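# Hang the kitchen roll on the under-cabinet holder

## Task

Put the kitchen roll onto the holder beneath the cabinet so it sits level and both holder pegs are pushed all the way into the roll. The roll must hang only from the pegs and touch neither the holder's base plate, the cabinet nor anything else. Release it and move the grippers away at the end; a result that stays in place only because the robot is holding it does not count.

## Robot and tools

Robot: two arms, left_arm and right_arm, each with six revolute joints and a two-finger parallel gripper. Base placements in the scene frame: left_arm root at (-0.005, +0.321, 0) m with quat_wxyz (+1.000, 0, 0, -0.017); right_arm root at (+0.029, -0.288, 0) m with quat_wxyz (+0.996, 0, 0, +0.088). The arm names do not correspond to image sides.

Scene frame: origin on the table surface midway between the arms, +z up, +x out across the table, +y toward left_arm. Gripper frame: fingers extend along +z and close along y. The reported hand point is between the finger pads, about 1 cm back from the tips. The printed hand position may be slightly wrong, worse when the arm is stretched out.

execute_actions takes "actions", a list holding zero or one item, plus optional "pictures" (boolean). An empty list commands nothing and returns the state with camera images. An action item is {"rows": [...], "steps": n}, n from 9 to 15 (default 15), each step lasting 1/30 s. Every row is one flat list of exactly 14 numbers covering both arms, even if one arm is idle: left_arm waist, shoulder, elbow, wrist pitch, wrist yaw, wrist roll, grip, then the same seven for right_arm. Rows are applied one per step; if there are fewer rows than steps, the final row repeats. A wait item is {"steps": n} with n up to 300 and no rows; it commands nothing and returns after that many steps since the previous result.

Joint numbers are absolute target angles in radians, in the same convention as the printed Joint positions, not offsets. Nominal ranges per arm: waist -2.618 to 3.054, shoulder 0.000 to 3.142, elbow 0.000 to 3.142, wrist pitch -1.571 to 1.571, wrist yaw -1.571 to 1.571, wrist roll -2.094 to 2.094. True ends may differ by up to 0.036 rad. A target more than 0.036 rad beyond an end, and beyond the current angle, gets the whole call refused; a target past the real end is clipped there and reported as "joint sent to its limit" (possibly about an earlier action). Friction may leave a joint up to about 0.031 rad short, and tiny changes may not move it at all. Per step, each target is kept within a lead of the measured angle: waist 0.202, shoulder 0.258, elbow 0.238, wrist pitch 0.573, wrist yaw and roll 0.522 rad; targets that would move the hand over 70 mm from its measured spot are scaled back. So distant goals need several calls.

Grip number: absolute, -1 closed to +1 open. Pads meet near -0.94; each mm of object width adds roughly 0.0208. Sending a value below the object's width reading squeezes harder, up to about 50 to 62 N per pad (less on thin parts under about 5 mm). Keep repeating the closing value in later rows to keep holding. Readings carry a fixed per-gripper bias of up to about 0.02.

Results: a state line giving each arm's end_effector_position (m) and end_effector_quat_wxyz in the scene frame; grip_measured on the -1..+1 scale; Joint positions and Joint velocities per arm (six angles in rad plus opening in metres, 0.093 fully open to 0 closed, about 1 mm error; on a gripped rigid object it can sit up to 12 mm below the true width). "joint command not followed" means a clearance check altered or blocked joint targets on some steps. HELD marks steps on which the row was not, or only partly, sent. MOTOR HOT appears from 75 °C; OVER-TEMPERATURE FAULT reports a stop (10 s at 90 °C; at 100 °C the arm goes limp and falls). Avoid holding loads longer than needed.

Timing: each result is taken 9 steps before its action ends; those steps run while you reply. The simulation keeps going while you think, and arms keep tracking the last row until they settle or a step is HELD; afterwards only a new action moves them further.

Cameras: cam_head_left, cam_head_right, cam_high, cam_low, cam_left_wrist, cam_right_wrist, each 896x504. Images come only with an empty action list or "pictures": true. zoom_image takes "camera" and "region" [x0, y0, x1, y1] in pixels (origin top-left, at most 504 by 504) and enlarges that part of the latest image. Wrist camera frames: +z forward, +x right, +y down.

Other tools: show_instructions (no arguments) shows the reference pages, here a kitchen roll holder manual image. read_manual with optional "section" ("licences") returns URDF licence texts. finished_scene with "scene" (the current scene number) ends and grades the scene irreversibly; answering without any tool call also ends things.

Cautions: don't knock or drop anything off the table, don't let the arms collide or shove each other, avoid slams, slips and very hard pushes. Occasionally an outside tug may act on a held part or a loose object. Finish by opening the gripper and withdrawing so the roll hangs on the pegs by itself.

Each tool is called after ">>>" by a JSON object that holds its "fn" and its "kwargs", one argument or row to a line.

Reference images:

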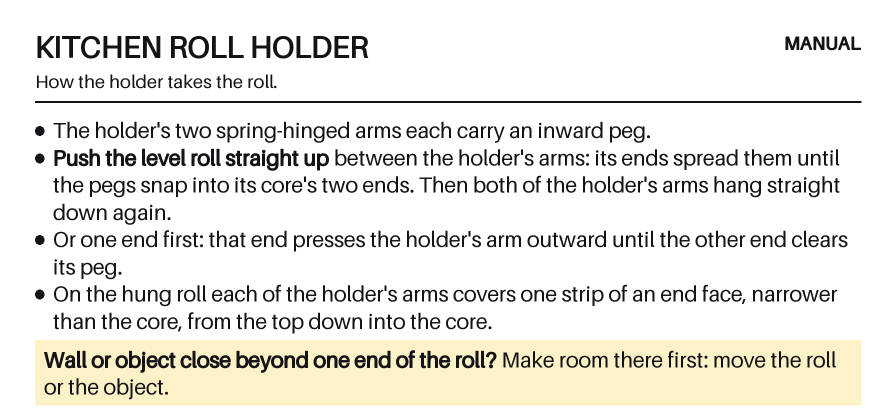

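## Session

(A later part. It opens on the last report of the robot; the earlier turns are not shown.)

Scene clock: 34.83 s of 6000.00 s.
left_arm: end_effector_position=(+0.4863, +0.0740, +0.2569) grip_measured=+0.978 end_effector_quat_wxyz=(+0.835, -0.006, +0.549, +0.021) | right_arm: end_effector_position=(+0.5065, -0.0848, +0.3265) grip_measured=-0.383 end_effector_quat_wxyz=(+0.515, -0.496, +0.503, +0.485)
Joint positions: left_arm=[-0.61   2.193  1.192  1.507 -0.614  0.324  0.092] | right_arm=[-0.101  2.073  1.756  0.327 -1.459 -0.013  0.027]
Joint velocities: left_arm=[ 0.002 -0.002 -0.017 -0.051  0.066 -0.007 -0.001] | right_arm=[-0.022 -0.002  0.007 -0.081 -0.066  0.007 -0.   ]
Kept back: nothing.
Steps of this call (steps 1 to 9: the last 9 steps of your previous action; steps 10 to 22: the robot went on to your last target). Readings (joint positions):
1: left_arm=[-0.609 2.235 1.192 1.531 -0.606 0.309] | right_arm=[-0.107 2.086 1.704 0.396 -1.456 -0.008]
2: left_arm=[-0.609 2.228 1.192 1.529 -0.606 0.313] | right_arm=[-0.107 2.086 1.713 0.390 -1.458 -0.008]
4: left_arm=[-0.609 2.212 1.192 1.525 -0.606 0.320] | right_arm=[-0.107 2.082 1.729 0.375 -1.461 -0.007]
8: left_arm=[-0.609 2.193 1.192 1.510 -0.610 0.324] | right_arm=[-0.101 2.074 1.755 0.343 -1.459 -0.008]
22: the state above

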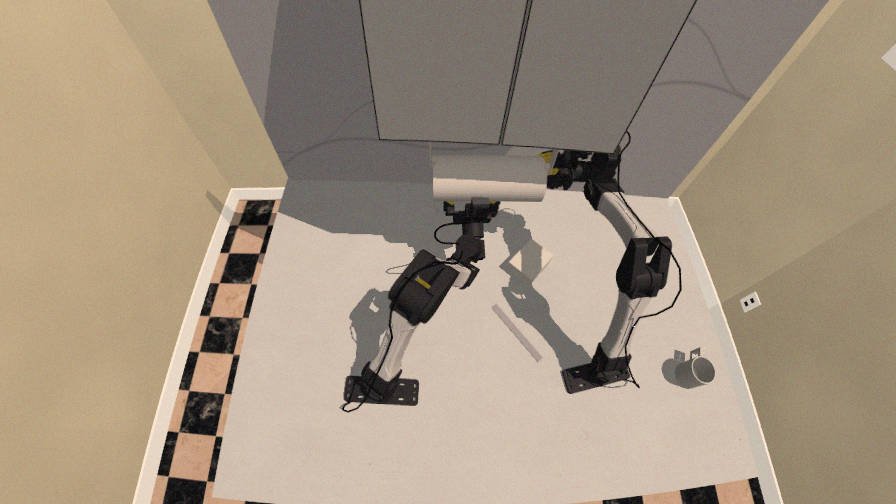

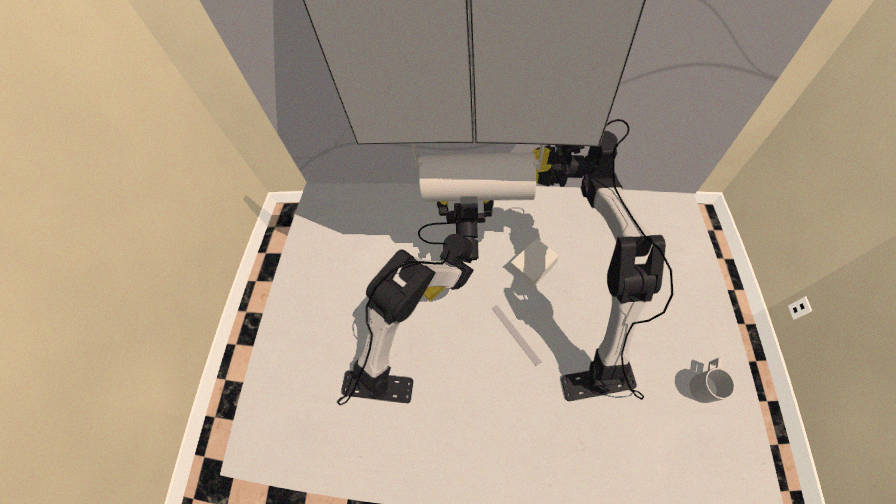

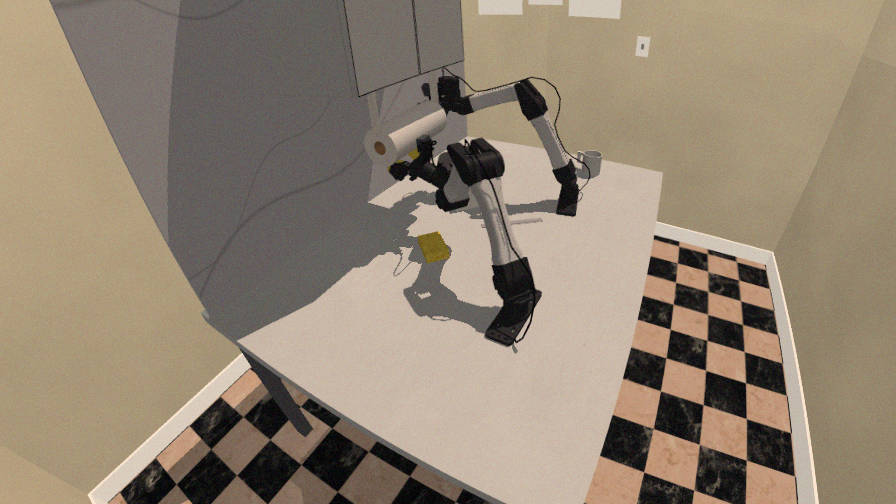

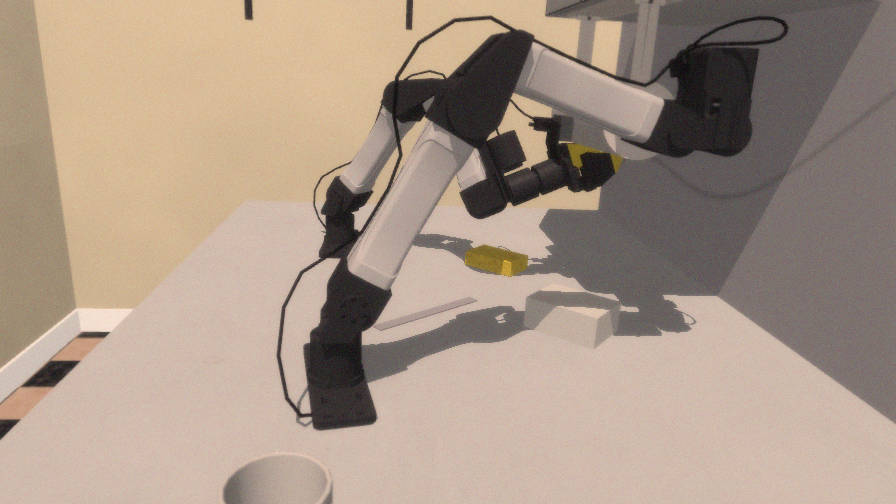

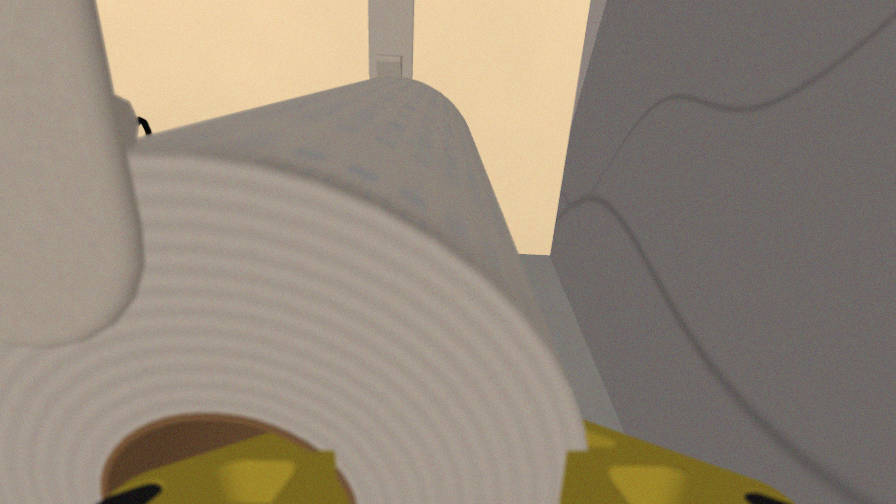

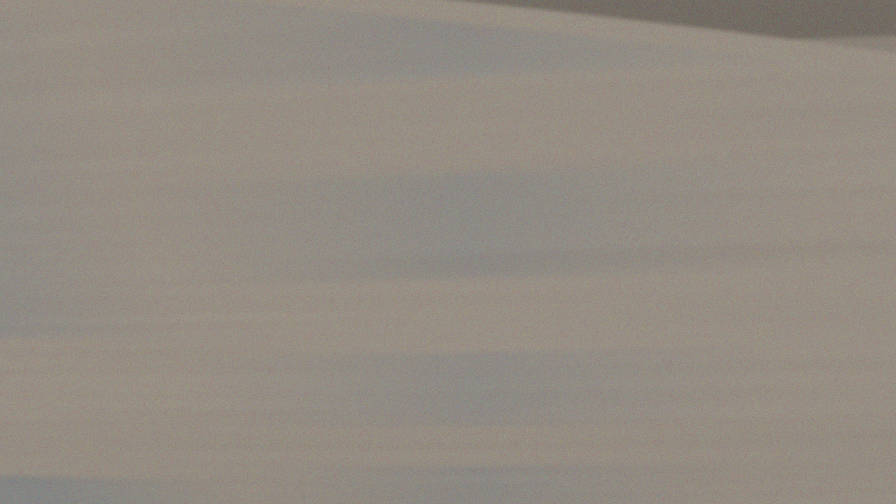

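Both inside the arms. Push more, mostly left.

>>> {"fn": "execute_actions", "kwargs": {
  "actions": [
    {"rows":[[-0.614,2.14,1.215,1.55,-0.6,0.36,1,-0.1,2.04,1.79,0.32,-1.47,0,-0.45],[-0.614,2.133,1.215,1.55,-0.6,0.37,1,-0.1,2.037,1.79,0.32,-1.47,0,-0.45],[-0.614,2.126,1.215,1.55,-0.6,0.38,1,-0.1,2.034,1.79,0.32,-1.47,0,-0.45],[-0.614,2.119,1.215,1.55,-0.6,0.39,1,-0.1,2.031,1.79,0.32,-1.47,0,-0.45],[-0.614,2.112,1.22,1.55,-0.6,0.4,1,-0.1,2.028,1.79,0.32,-1.47,0,-0.45],[-0.614,2.105,1.225,1.55,-0.6,0.41,1,-0.1,2.025,1.79,0.32,-1.47,0,-0.45],[-0.614,2.098,1.23,1.55,-0.6,0.42,1,-0.1,2.022,1.79,0.32,-1.47,0,-0.45],[-0.614,2.091,1.235,1.55,-0.6,0.42,1,-0.1,2.02,1.79,0.32,-1.47,0,-0.45],[-0.614,2.084,1.24,1.55,-0.6,0.42,1,-0.1,2.02,1.79,0.32,-1.47,0,-0.45]]}
  ]
}}

>>> {"fn": "execute_actions", "kwargs": {
  "actions": [
    {"steps":22}
  ],
  "pictures": true
}}

Scene clock: 35.63 s of 6000.00 s.
left_arm: end_effector_position=(+0.4861, +0.0752, +0.2619) grip_measured=+0.978 end_effector_quat_wxyz=(+0.834, -0.002, +0.551, +0.030) | right_arm: end_effector_position=(+0.5059, -0.0849, +0.3278) grip_measured=-0.383 end_effector_quat_wxyz=(+0.514, -0.495, +0.505, +0.485)
Joint positions: left_arm=[-0.61   2.175  1.192  1.487 -0.619  0.341  0.092] | right_arm=[-0.101  2.068  1.756  0.319 -1.457 -0.013  0.027]
Joint velocities: left_arm=[-0.022 -0.129  0.002 -0.168 -0.007  0.081 -0.001] | right_arm=[ 0.032 -0.032 -0.007 -0.081 -0.037 -0.037 -0.001]
Steps of this call (steps 1 to 15: the robot went on to your last target; steps 16 to 18: nothing new was sent; steps 19 to 24: the first 6 steps of this action). Readings (joint positions):
19: left_arm=[-0.610 2.191 1.192 1.507 -0.614 0.325] | right_arm=[-0.101 2.073 1.756 0.327 -1.459 -0.013]
20: left_arm=[-0.610 2.190 1.192 1.505 -0.614 0.327] | right_arm=[-0.101 2.073 1.756 0.327 -1.459 -0.013]
22: left_arm=[-0.610 2.183 1.192 1.497 -0.617 0.333] | right_arm=[-0.101 2.071 1.756 0.324 -1.459 -0.013]
24: the state above

Scene clock: 36.37 s of 6000.00 s.
left_arm: end_effector_position=(+0.4814, +0.0780, +0.2869) grip_measured=+0.978 end_effector_quat_wxyz=(+0.842, +0.002, +0.537, +0.045) | right_arm: end_effector_position=(+0.4999, -0.0854, +0.3453) grip_measured=-0.383 end_effector_quat_wxyz=(+0.521, -0.497, +0.500, +0.480)
Joint positions: left_arm=[-0.61   2.129  1.2    1.473 -0.617  0.395  0.092] | right_arm=[-0.101  2.037  1.767  0.309 -1.453  0.001  0.027]
Joint velocities: left_arm=[ 0.012 -0.007  0.022 -0.007 -0.022 -0.007 -0.001] | right_arm=[ 0.012  0.012 -0.007 -0.051  0.037 -0.022  0.   ]
Kept back: nothing.
Steps of this call (steps 1 to 9: the last 9 steps of your previous action; steps 10 to 22: the robot went on to your last target). Readings (joint positions):
1: left_arm=[-0.610 2.171 1.192 1.483 -0.621 0.347] | right_arm=[-0.101 2.067 1.756 0.315 -1.457 -0.013]
2: left_arm=[-0.610 2.166 1.192 1.478 -0.622 0.351] | right_arm=[-0.101 2.066 1.756 0.313 -1.456 -0.013]
4: left_arm=[-0.610 2.157 1.192 1.469 -0.624 0.357] | right_arm=[-0.101 2.063 1.756 0.309 -1.454 -0.012]
8: left_arm=[-0.610 2.140 1.192 1.466 -0.625 0.384] | right_arm=[-0.101 2.059 1.756 0.307 -1.454 -0.010]
22: the state above

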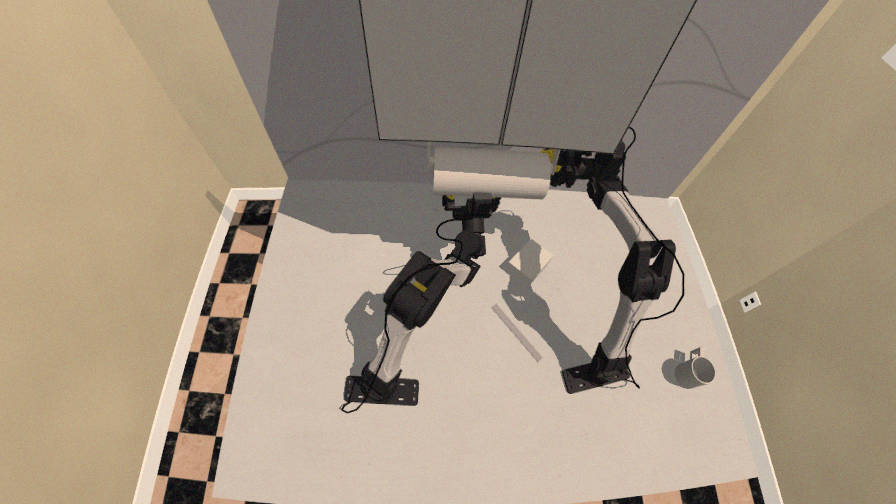

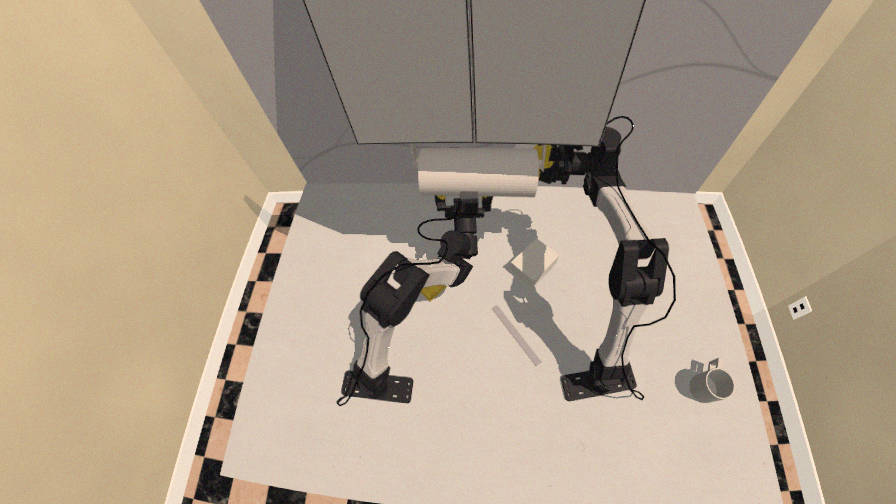

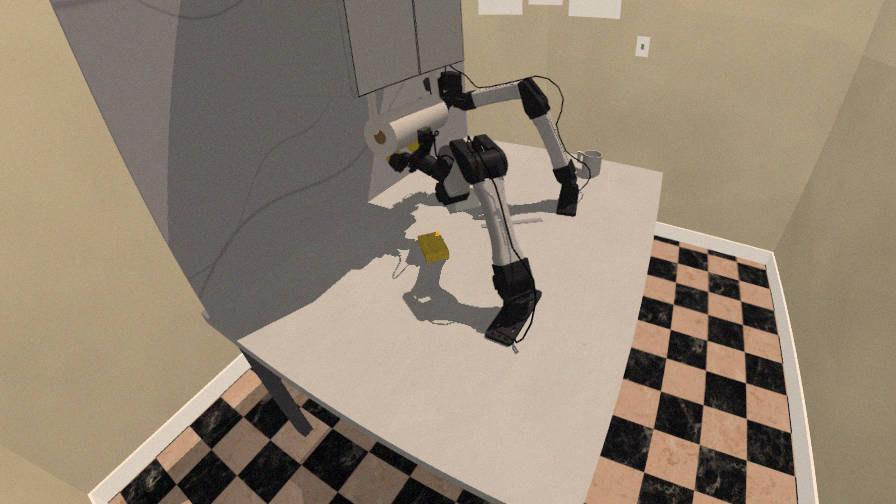

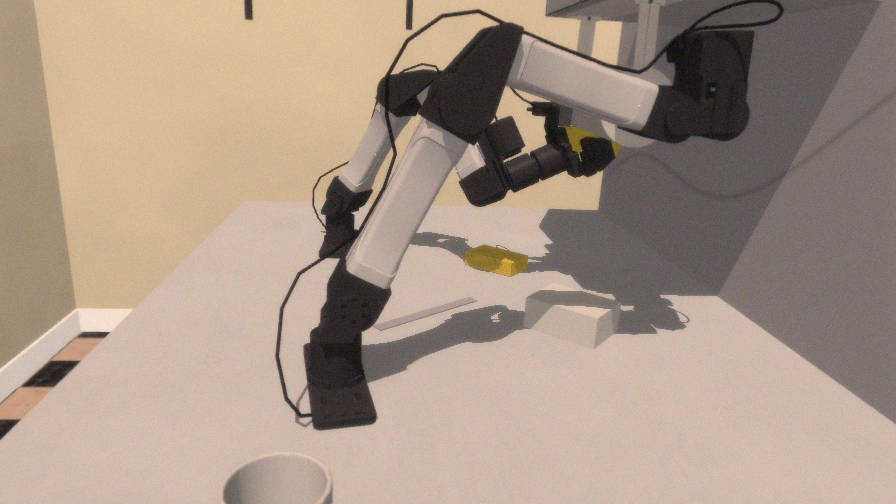

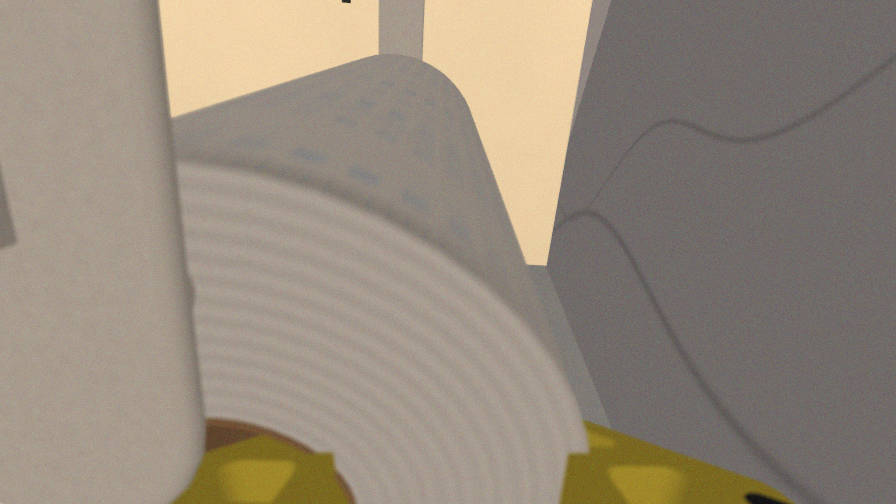

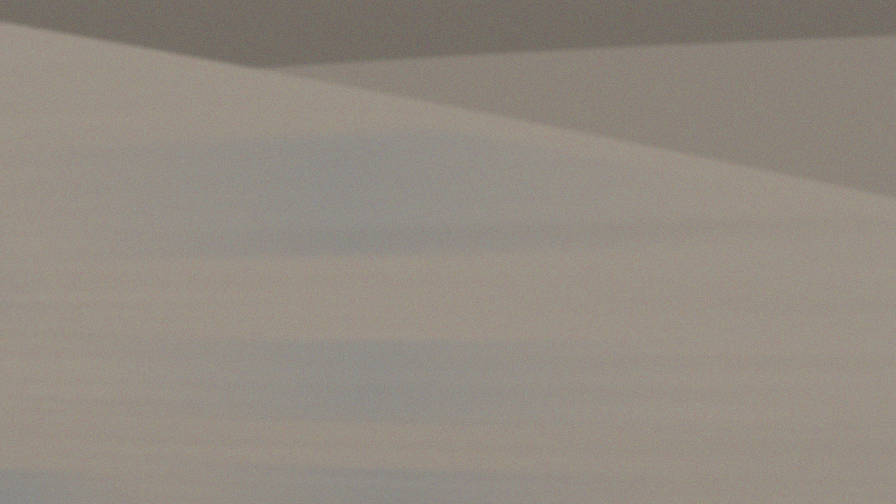

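Pegs are on both faces. Release the right and withdraw.

>>> {"fn": "execute_actions", "kwargs": {
  "actions": [
    {"rows":[[-0.614,2.1,1.23,1.52,-0.6,0.36,1,-0.1,2.04,1.77,0.31,-1.455,0,-0.2],[-0.614,2.1,1.23,1.52,-0.6,0.36,1,-0.1,2.04,1.77,0.31,-1.455,0,-0.1],[-0.614,2.1,1.23,1.52,-0.6,0.36,1,-0.1,2.04,1.77,0.31,-1.455,0,0],[-0.614,2.1,1.23,1.52,-0.6,0.36,1,-0.1,2.04,1.77,0.31,-1.455,0,0.05],[-0.614,2.1,1.23,1.52,-0.6,0.36,1,-0.11,2.04,1.77,0.31,-1.465,0,0.05],[-0.614,2.1,1.23,1.52,-0.6,0.36,1,-0.12,2.04,1.77,0.31,-1.475,0,0.05],[-0.614,2.1,1.23,1.52,-0.6,0.36,1,-0.13,2.04,1.77,0.31,-1.485,0,0.05],[-0.614,2.1,1.23,1.52,-0.6,0.36,1,-0.145,2.04,1.77,0.31,-1.5,0,0.05],[-0.614,2.1,1.23,1.52,-0.6,0.36,1,-0.16,2.04,1.77,0.31,-1.515,0,0.05],[-0.614,2.1,1.23,1.52,-0.6,0.36,1,-0.175,2.04,1.77,0.31,-1.53,0,0.05],[-0.614,2.1,1.23,1.52,-0.6,0.36,1,-0.19,2.04,1.77,0.31,-1.54,0,0.05],[-0.614,2.1,1.23,1.52,-0.6,0.36,1,-0.21,2.04,1.77,0.31,-1.55,0,0.05],[-0.614,2.1,1.23,1.52,-0.6,0.36,1,-0.23,2.04,1.77,0.31,-1.55,0,0.05],[-0.614,2.1,1.23,1.52,-0.6,0.36,1,-0.25,2.04,1.77,0.31,-1.55,0,0.05],[-0.614,2.1,1.23,1.52,-0.6,0.36,1,-0.27,2.04,1.77,0.31,-1.55,0,0.05]]}
  ]
}}

>>> {"fn": "execute_actions", "kwargs": {
  "actions": [
    {"steps":22}
  ],
  "pictures": true
}}

Scene clock: 37.50 s of 6000.00 s.
left_arm: end_effector_position=(+0.4816, +0.0778, +0.2865) grip_measured=+0.978 end_effector_quat_wxyz=(+0.842, -0.002, +0.538, +0.038) | right_arm: end_effector_position=(+0.5004, -0.0861, +0.3453) grip_measured=+0.046 end_effector_quat_wxyz=(+0.522, -0.497, +0.501, +0.480)
Joint positions: left_arm=[-0.61   2.129  1.2    1.471 -0.617  0.377  0.092] | right_arm=[-0.103  2.037  1.767  0.309 -1.452  0.001  0.047]
Joint velocities: left_arm=[ 0.002  0.002 -0.012 -0.007 -0.007 -0.007 -0.   ] | right_arm=[-0.017 -0.002 -0.002  0.007 -0.095 -0.037  0.003]
Steps of this call (steps 1 to 15: the robot went on to your last target; steps 16 to 28: nothing new was sent; steps 29 to 34: the first 6 steps of this action). Readings (joint positions):
29: left_arm=[-0.610 2.129 1.200 1.472 -0.617 0.389] | right_arm=[-0.101 2.037 1.767 0.309 -1.451 0.001]
30: left_arm=[-0.610 2.129 1.200 1.471 -0.617 0.384] | right_arm=[-0.101 2.037 1.767 0.309 -1.449 0.001]
32: left_arm=[-0.610 2.129 1.200 1.471 -0.617 0.379] | right_arm=[-0.101 2.037 1.767 0.309 -1.449 0.001]
34: the state above

Scene clock: 38.23 s of 6000.00 s.
left_arm: end_effector_position=(+0.4817, +0.0778, +0.2865) grip_measured=+0.978 end_effector_quat_wxyz=(+0.842, -0.002, +0.538, +0.037) | right_arm: end_effector_position=(+0.5133, -0.1683, +0.3447) grip_measured=+0.047 end_effector_quat_wxyz=(+0.540, -0.476, +0.522, +0.457)
Joint positions: left_arm=[-0.61   2.129  1.2    1.471 -0.617  0.376  0.092] | right_arm=[-0.277  2.037  1.767  0.309 -1.542  0.001  0.047]
Joint velocities: left_arm=[-0.017 -0.007 -0.007 -0.007 -0.037 -0.022 -0.001] | right_arm=[-0.007 -0.002  0.012  0.037 -0.095 -0.11   0.   ]
Kept back: nothing.
Steps of this call (steps 1 to 9: the last 9 steps of your previous action; steps 10 to 22: the robot went on to your last target). Readings (joint positions):
1: left_arm=[-0.610 2.129 1.200 1.471 -0.617 0.376] | right_arm=[-0.105 2.037 1.767 0.309 -1.457 0.001]
2: left_arm=[-0.610 2.129 1.200 1.471 -0.617 0.376] | right_arm=[-0.110 2.037 1.767 0.309 -1.464 0.001]
4: left_arm=[-0.610 2.129 1.200 1.471 -0.617 0.376] | right_arm=[-0.130 2.037 1.767 0.309 -1.483 0.001]
8: left_arm=[-0.610 2.129 1.200 1.471 -0.617 0.376] | right_arm=[-0.201 2.037 1.767 0.309 -1.518 0.001]
22: the state above

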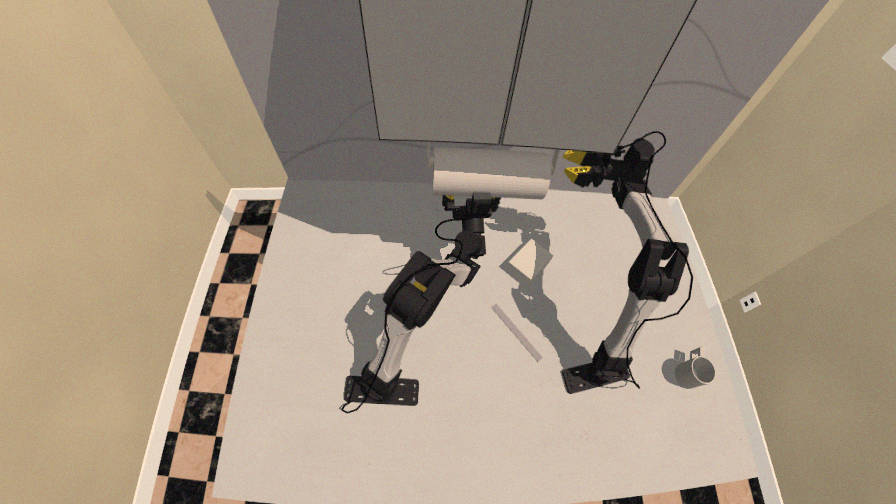

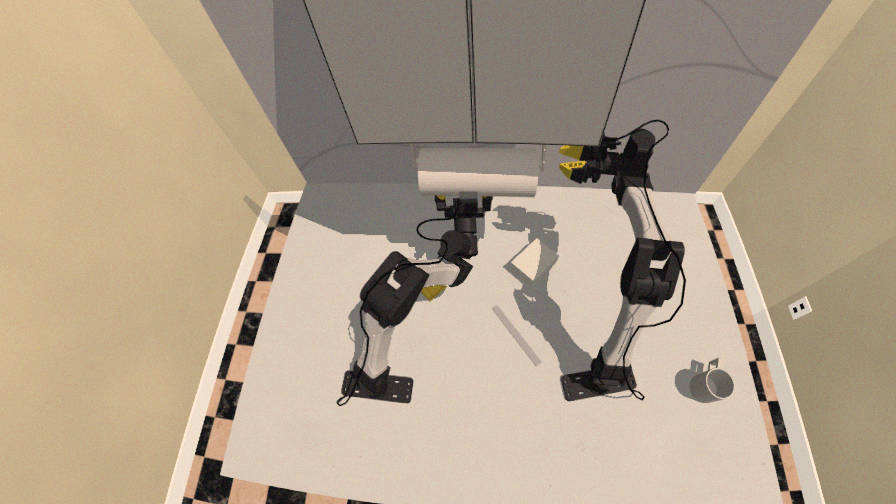

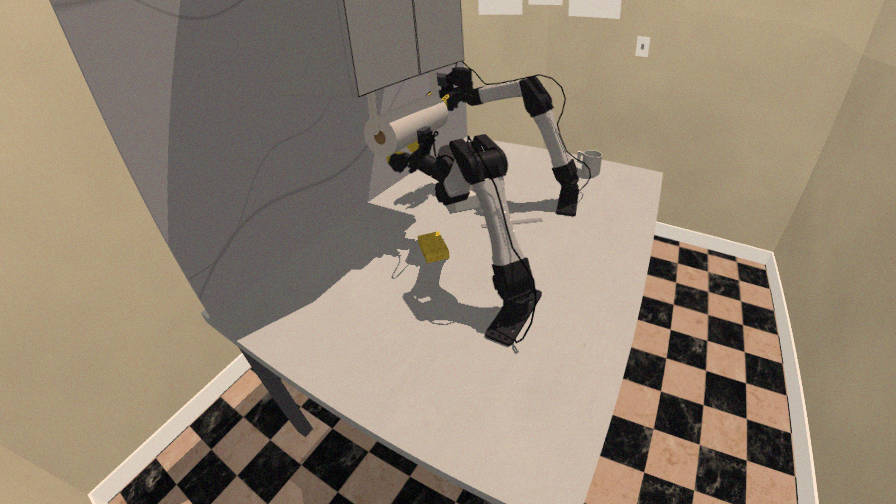

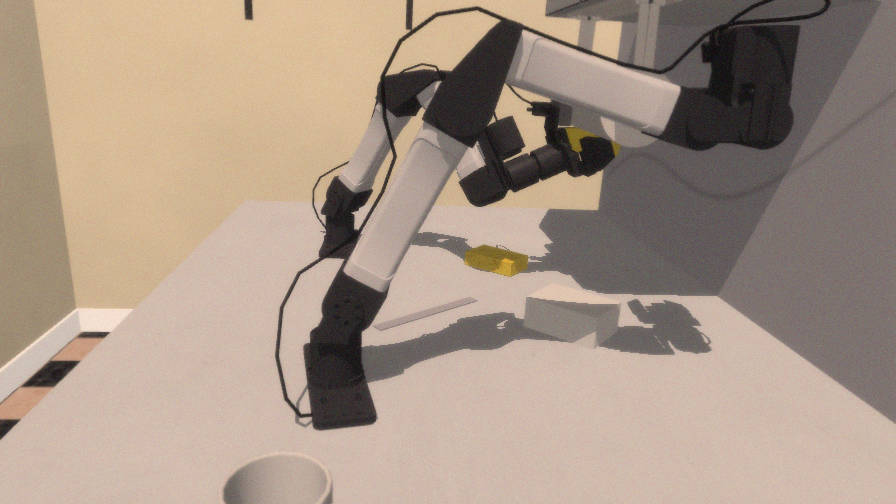

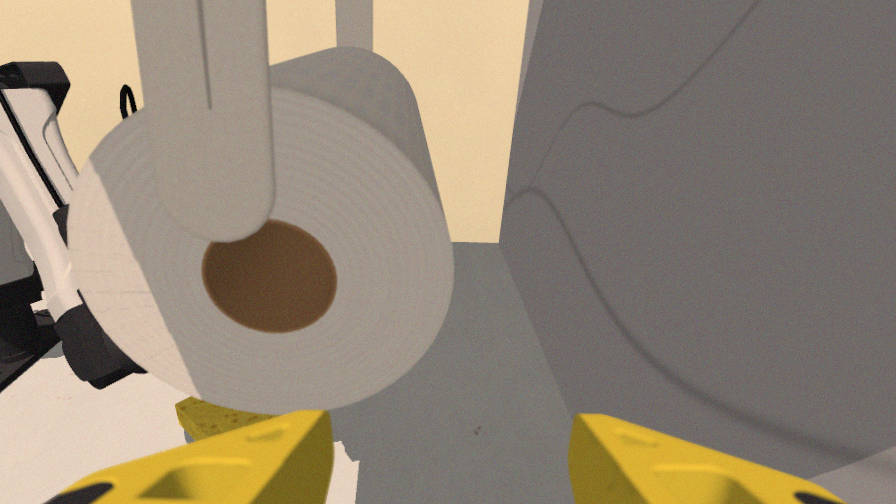

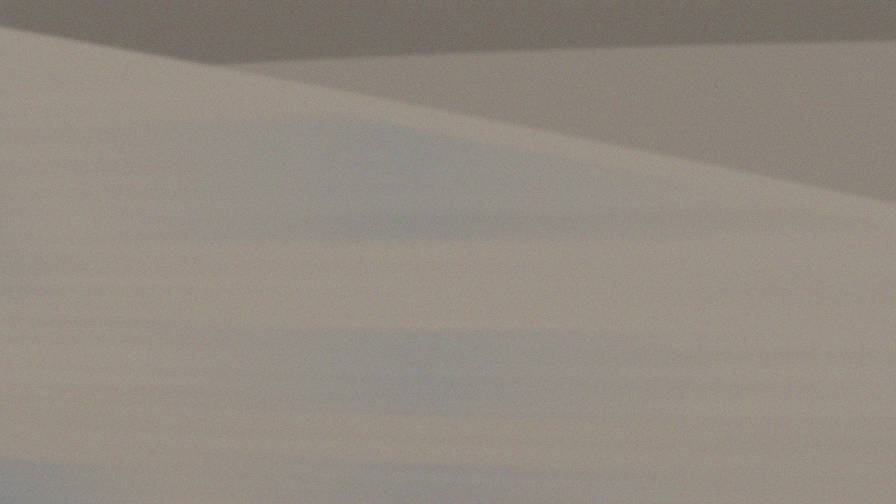

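>>> {"fn": "execute_actions", "kwargs": {
  "actions": [
    {"rows":[[-0.614,2.1,1.24,1.52,-0.6,0.34,1,-0.27,2.04,1.77,0.31,-1.55,0,0.05],[-0.614,2.1,1.247,1.52,-0.6,0.34,1,-0.27,2.04,1.77,0.31,-1.55,0,0.05],[-0.614,2.1,1.254,1.52,-0.6,0.34,1,-0.27,2.04,1.77,0.31,-1.55,0,0.05],[-0.614,2.1,1.261,1.52,-0.6,0.34,1,-0.27,2.04,1.77,0.31,-1.55,0,0.05],[-0.614,2.1,1.268,1.52,-0.6,0.34,1,-0.27,2.04,1.77,0.31,-1.55,0,0.05],[-0.614,2.1,1.275,1.52,-0.6,0.34,1,-0.27,2.04,1.77,0.31,-1.55,0,0.05],[-0.614,2.1,1.282,1.52,-0.6,0.34,1,-0.27,2.04,1.77,0.31,-1.55,0,0.05],[-0.614,2.1,1.289,1.52,-0.6,0.34,1,-0.27,2.04,1.77,0.31,-1.55,0,0.05],[-0.614,2.1,1.296,1.52,-0.6,0.34,1,-0.27,2.04,1.77,0.31,-1.55,0,0.05],[-0.614,2.1,1.303,1.52,-0.6,0.34,1,-0.27,2.04,1.77,0.31,-1.55,0,0.05],[-0.614,2.1,1.31,1.52,-0.6,0.34,1,-0.27,2.04,1.77,0.31,-1.55,0,0.05]]}
  ]
}}

>>> {"fn": "execute_actions", "kwargs": {
  "actions": [
    {"steps":22}
  ],
  "pictures": true
}}

Scene clock: 39.13 s of 6000.00 s.
left_arm: end_effector_position=(+0.4834, +0.0765, +0.2905) grip_measured=+0.978 end_effector_quat_wxyz=(+0.843, -0.006, +0.536, +0.032) | right_arm: end_effector_position=(+0.5131, -0.1683, +0.3447) grip_measured=+0.047 end_effector_quat_wxyz=(+0.540, -0.477, +0.522, +0.457)
Joint positions: left_arm=[-0.61   2.129  1.217  1.459 -0.617  0.365  0.092] | right_arm=[-0.277  2.037  1.767  0.309 -1.544  0.001  0.047]
Joint velocities: left_arm=[-0.002 -0.012  0.178 -0.154  0.022 -0.037  0.   ] | right_arm=[-0.002 -0.027 -0.017 -0.051 -0.022  0.022 -0.   ]
Steps of this call (steps 1 to 15: the robot went on to your last target; steps 16 to 21: nothing new was sent; steps 22 to 27: the first 6 steps of this action). Readings (joint positions):
22: left_arm=[-0.610 2.129 1.200 1.470 -0.617 0.373] | right_arm=[-0.277 2.037 1.767 0.309 -1.544 0.001]
23: left_arm=[-0.610 2.129 1.200 1.470 -0.617 0.371] | right_arm=[-0.277 2.037 1.767 0.309 -1.544 0.001]
25: left_arm=[-0.610 2.129 1.206 1.466 -0.617 0.368] | right_arm=[-0.277 2.037 1.767 0.309 -1.544 0.001]
27: the state above

Scene clock: 39.87 s of 6000.00 s.
left_arm: end_effector_position=(+0.4864, +0.0743, +0.3043) grip_measured=+0.978 end_effector_quat_wxyz=(+0.849, -0.015, +0.527, +0.025) | right_arm: end_effector_position=(+0.5131, -0.1683, +0.3447) grip_measured=+0.047 end_effector_quat_wxyz=(+0.540, -0.477, +0.522, +0.457)
Joint positions: left_arm=[-0.61   2.129  1.261  1.441 -0.617  0.358  0.092] | right_arm=[-0.277  2.037  1.767  0.309 -1.544  0.001  0.047]
Joint velocities: left_arm=[-0.007  0.007 -0.007 -0.095 -0.037 -0.022 -0.001] | right_arm=[ 0.002  0.002 -0.012  0.037 -0.066 -0.066 -0.001]
Kept back: nothing.
Steps of this call (steps 1 to 9: the last 9 steps of your previous action; steps 10 to 22: the robot went on to your last target). Readings (joint positions):
1: left_arm=[-0.610 2.129 1.223 1.456 -0.617 0.364] | right_arm=[-0.277 2.037 1.767 0.309 -1.544 0.001]
2: left_arm=[-0.610 2.129 1.230 1.453 -0.617 0.363] | right_arm=[-0.277 2.037 1.767 0.309 -1.544 0.001]
4: left_arm=[-0.610 2.129 1.245 1.449 -0.617 0.362] | right_arm=[-0.277 2.037 1.767 0.309 -1.544 0.001]
8: left_arm=[-0.610 2.129 1.261 1.442 -0.617 0.360] | right_arm=[-0.277 2.037 1.767 0.309 -1.544 0.001]
22: the state above

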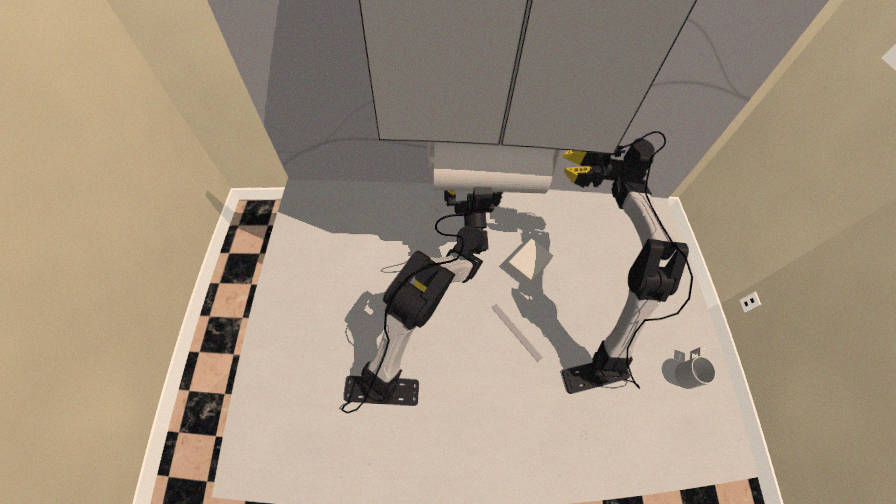

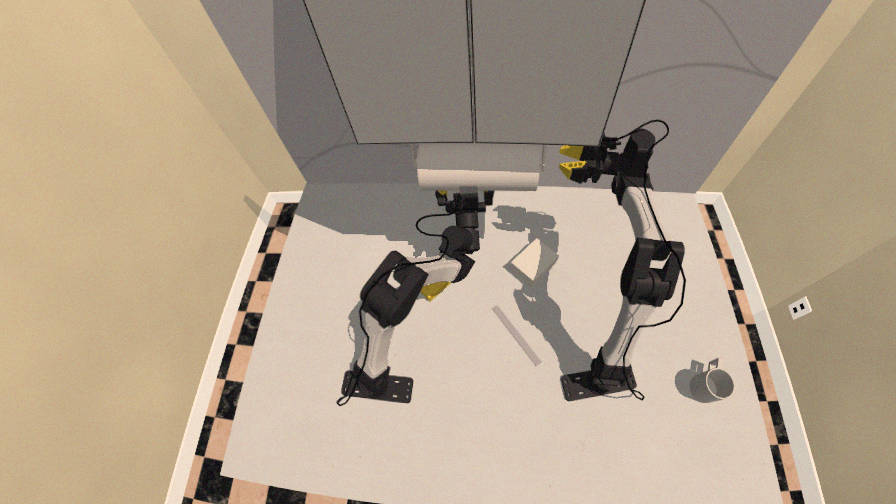

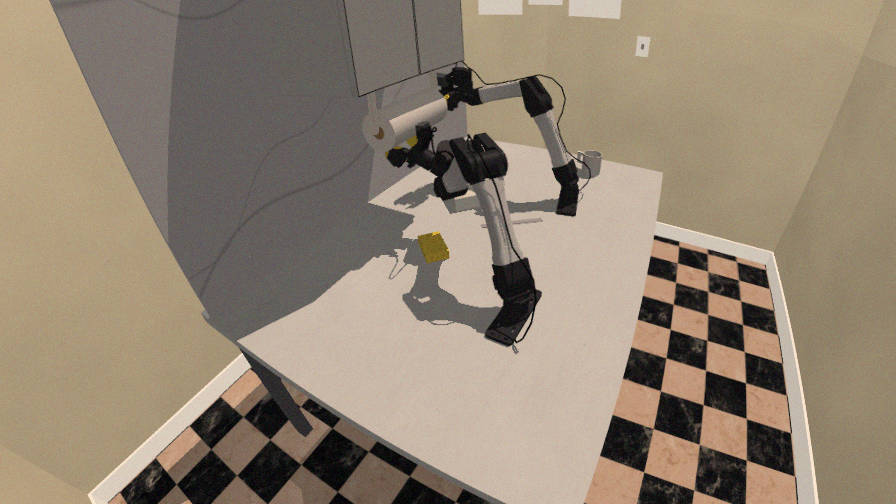

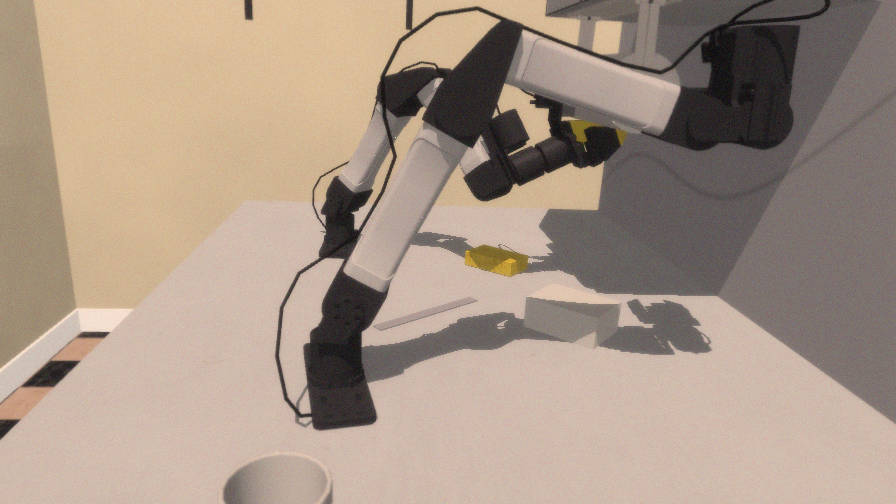

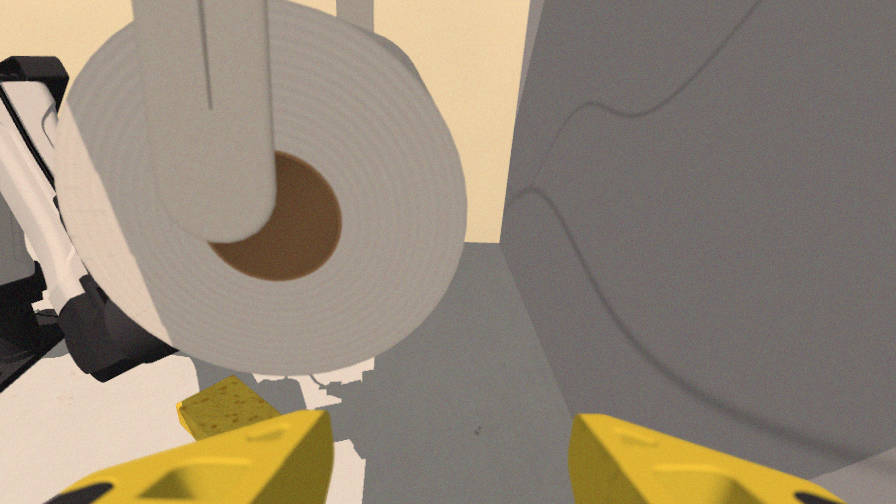

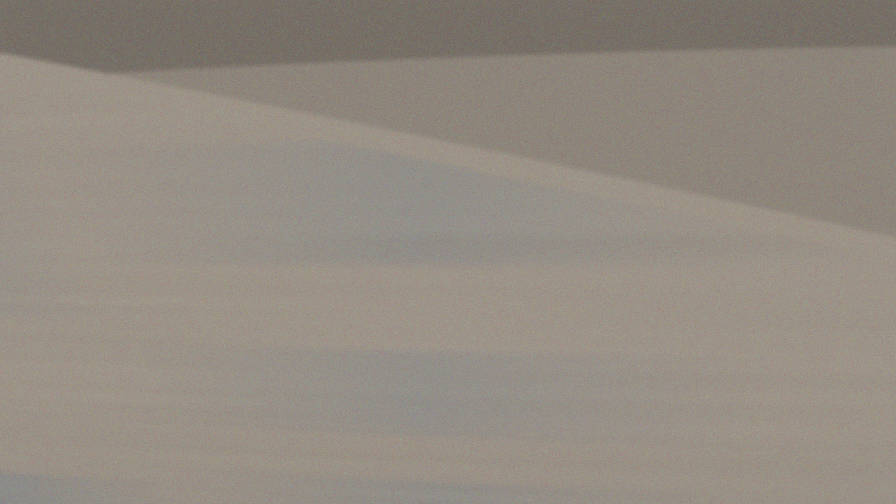

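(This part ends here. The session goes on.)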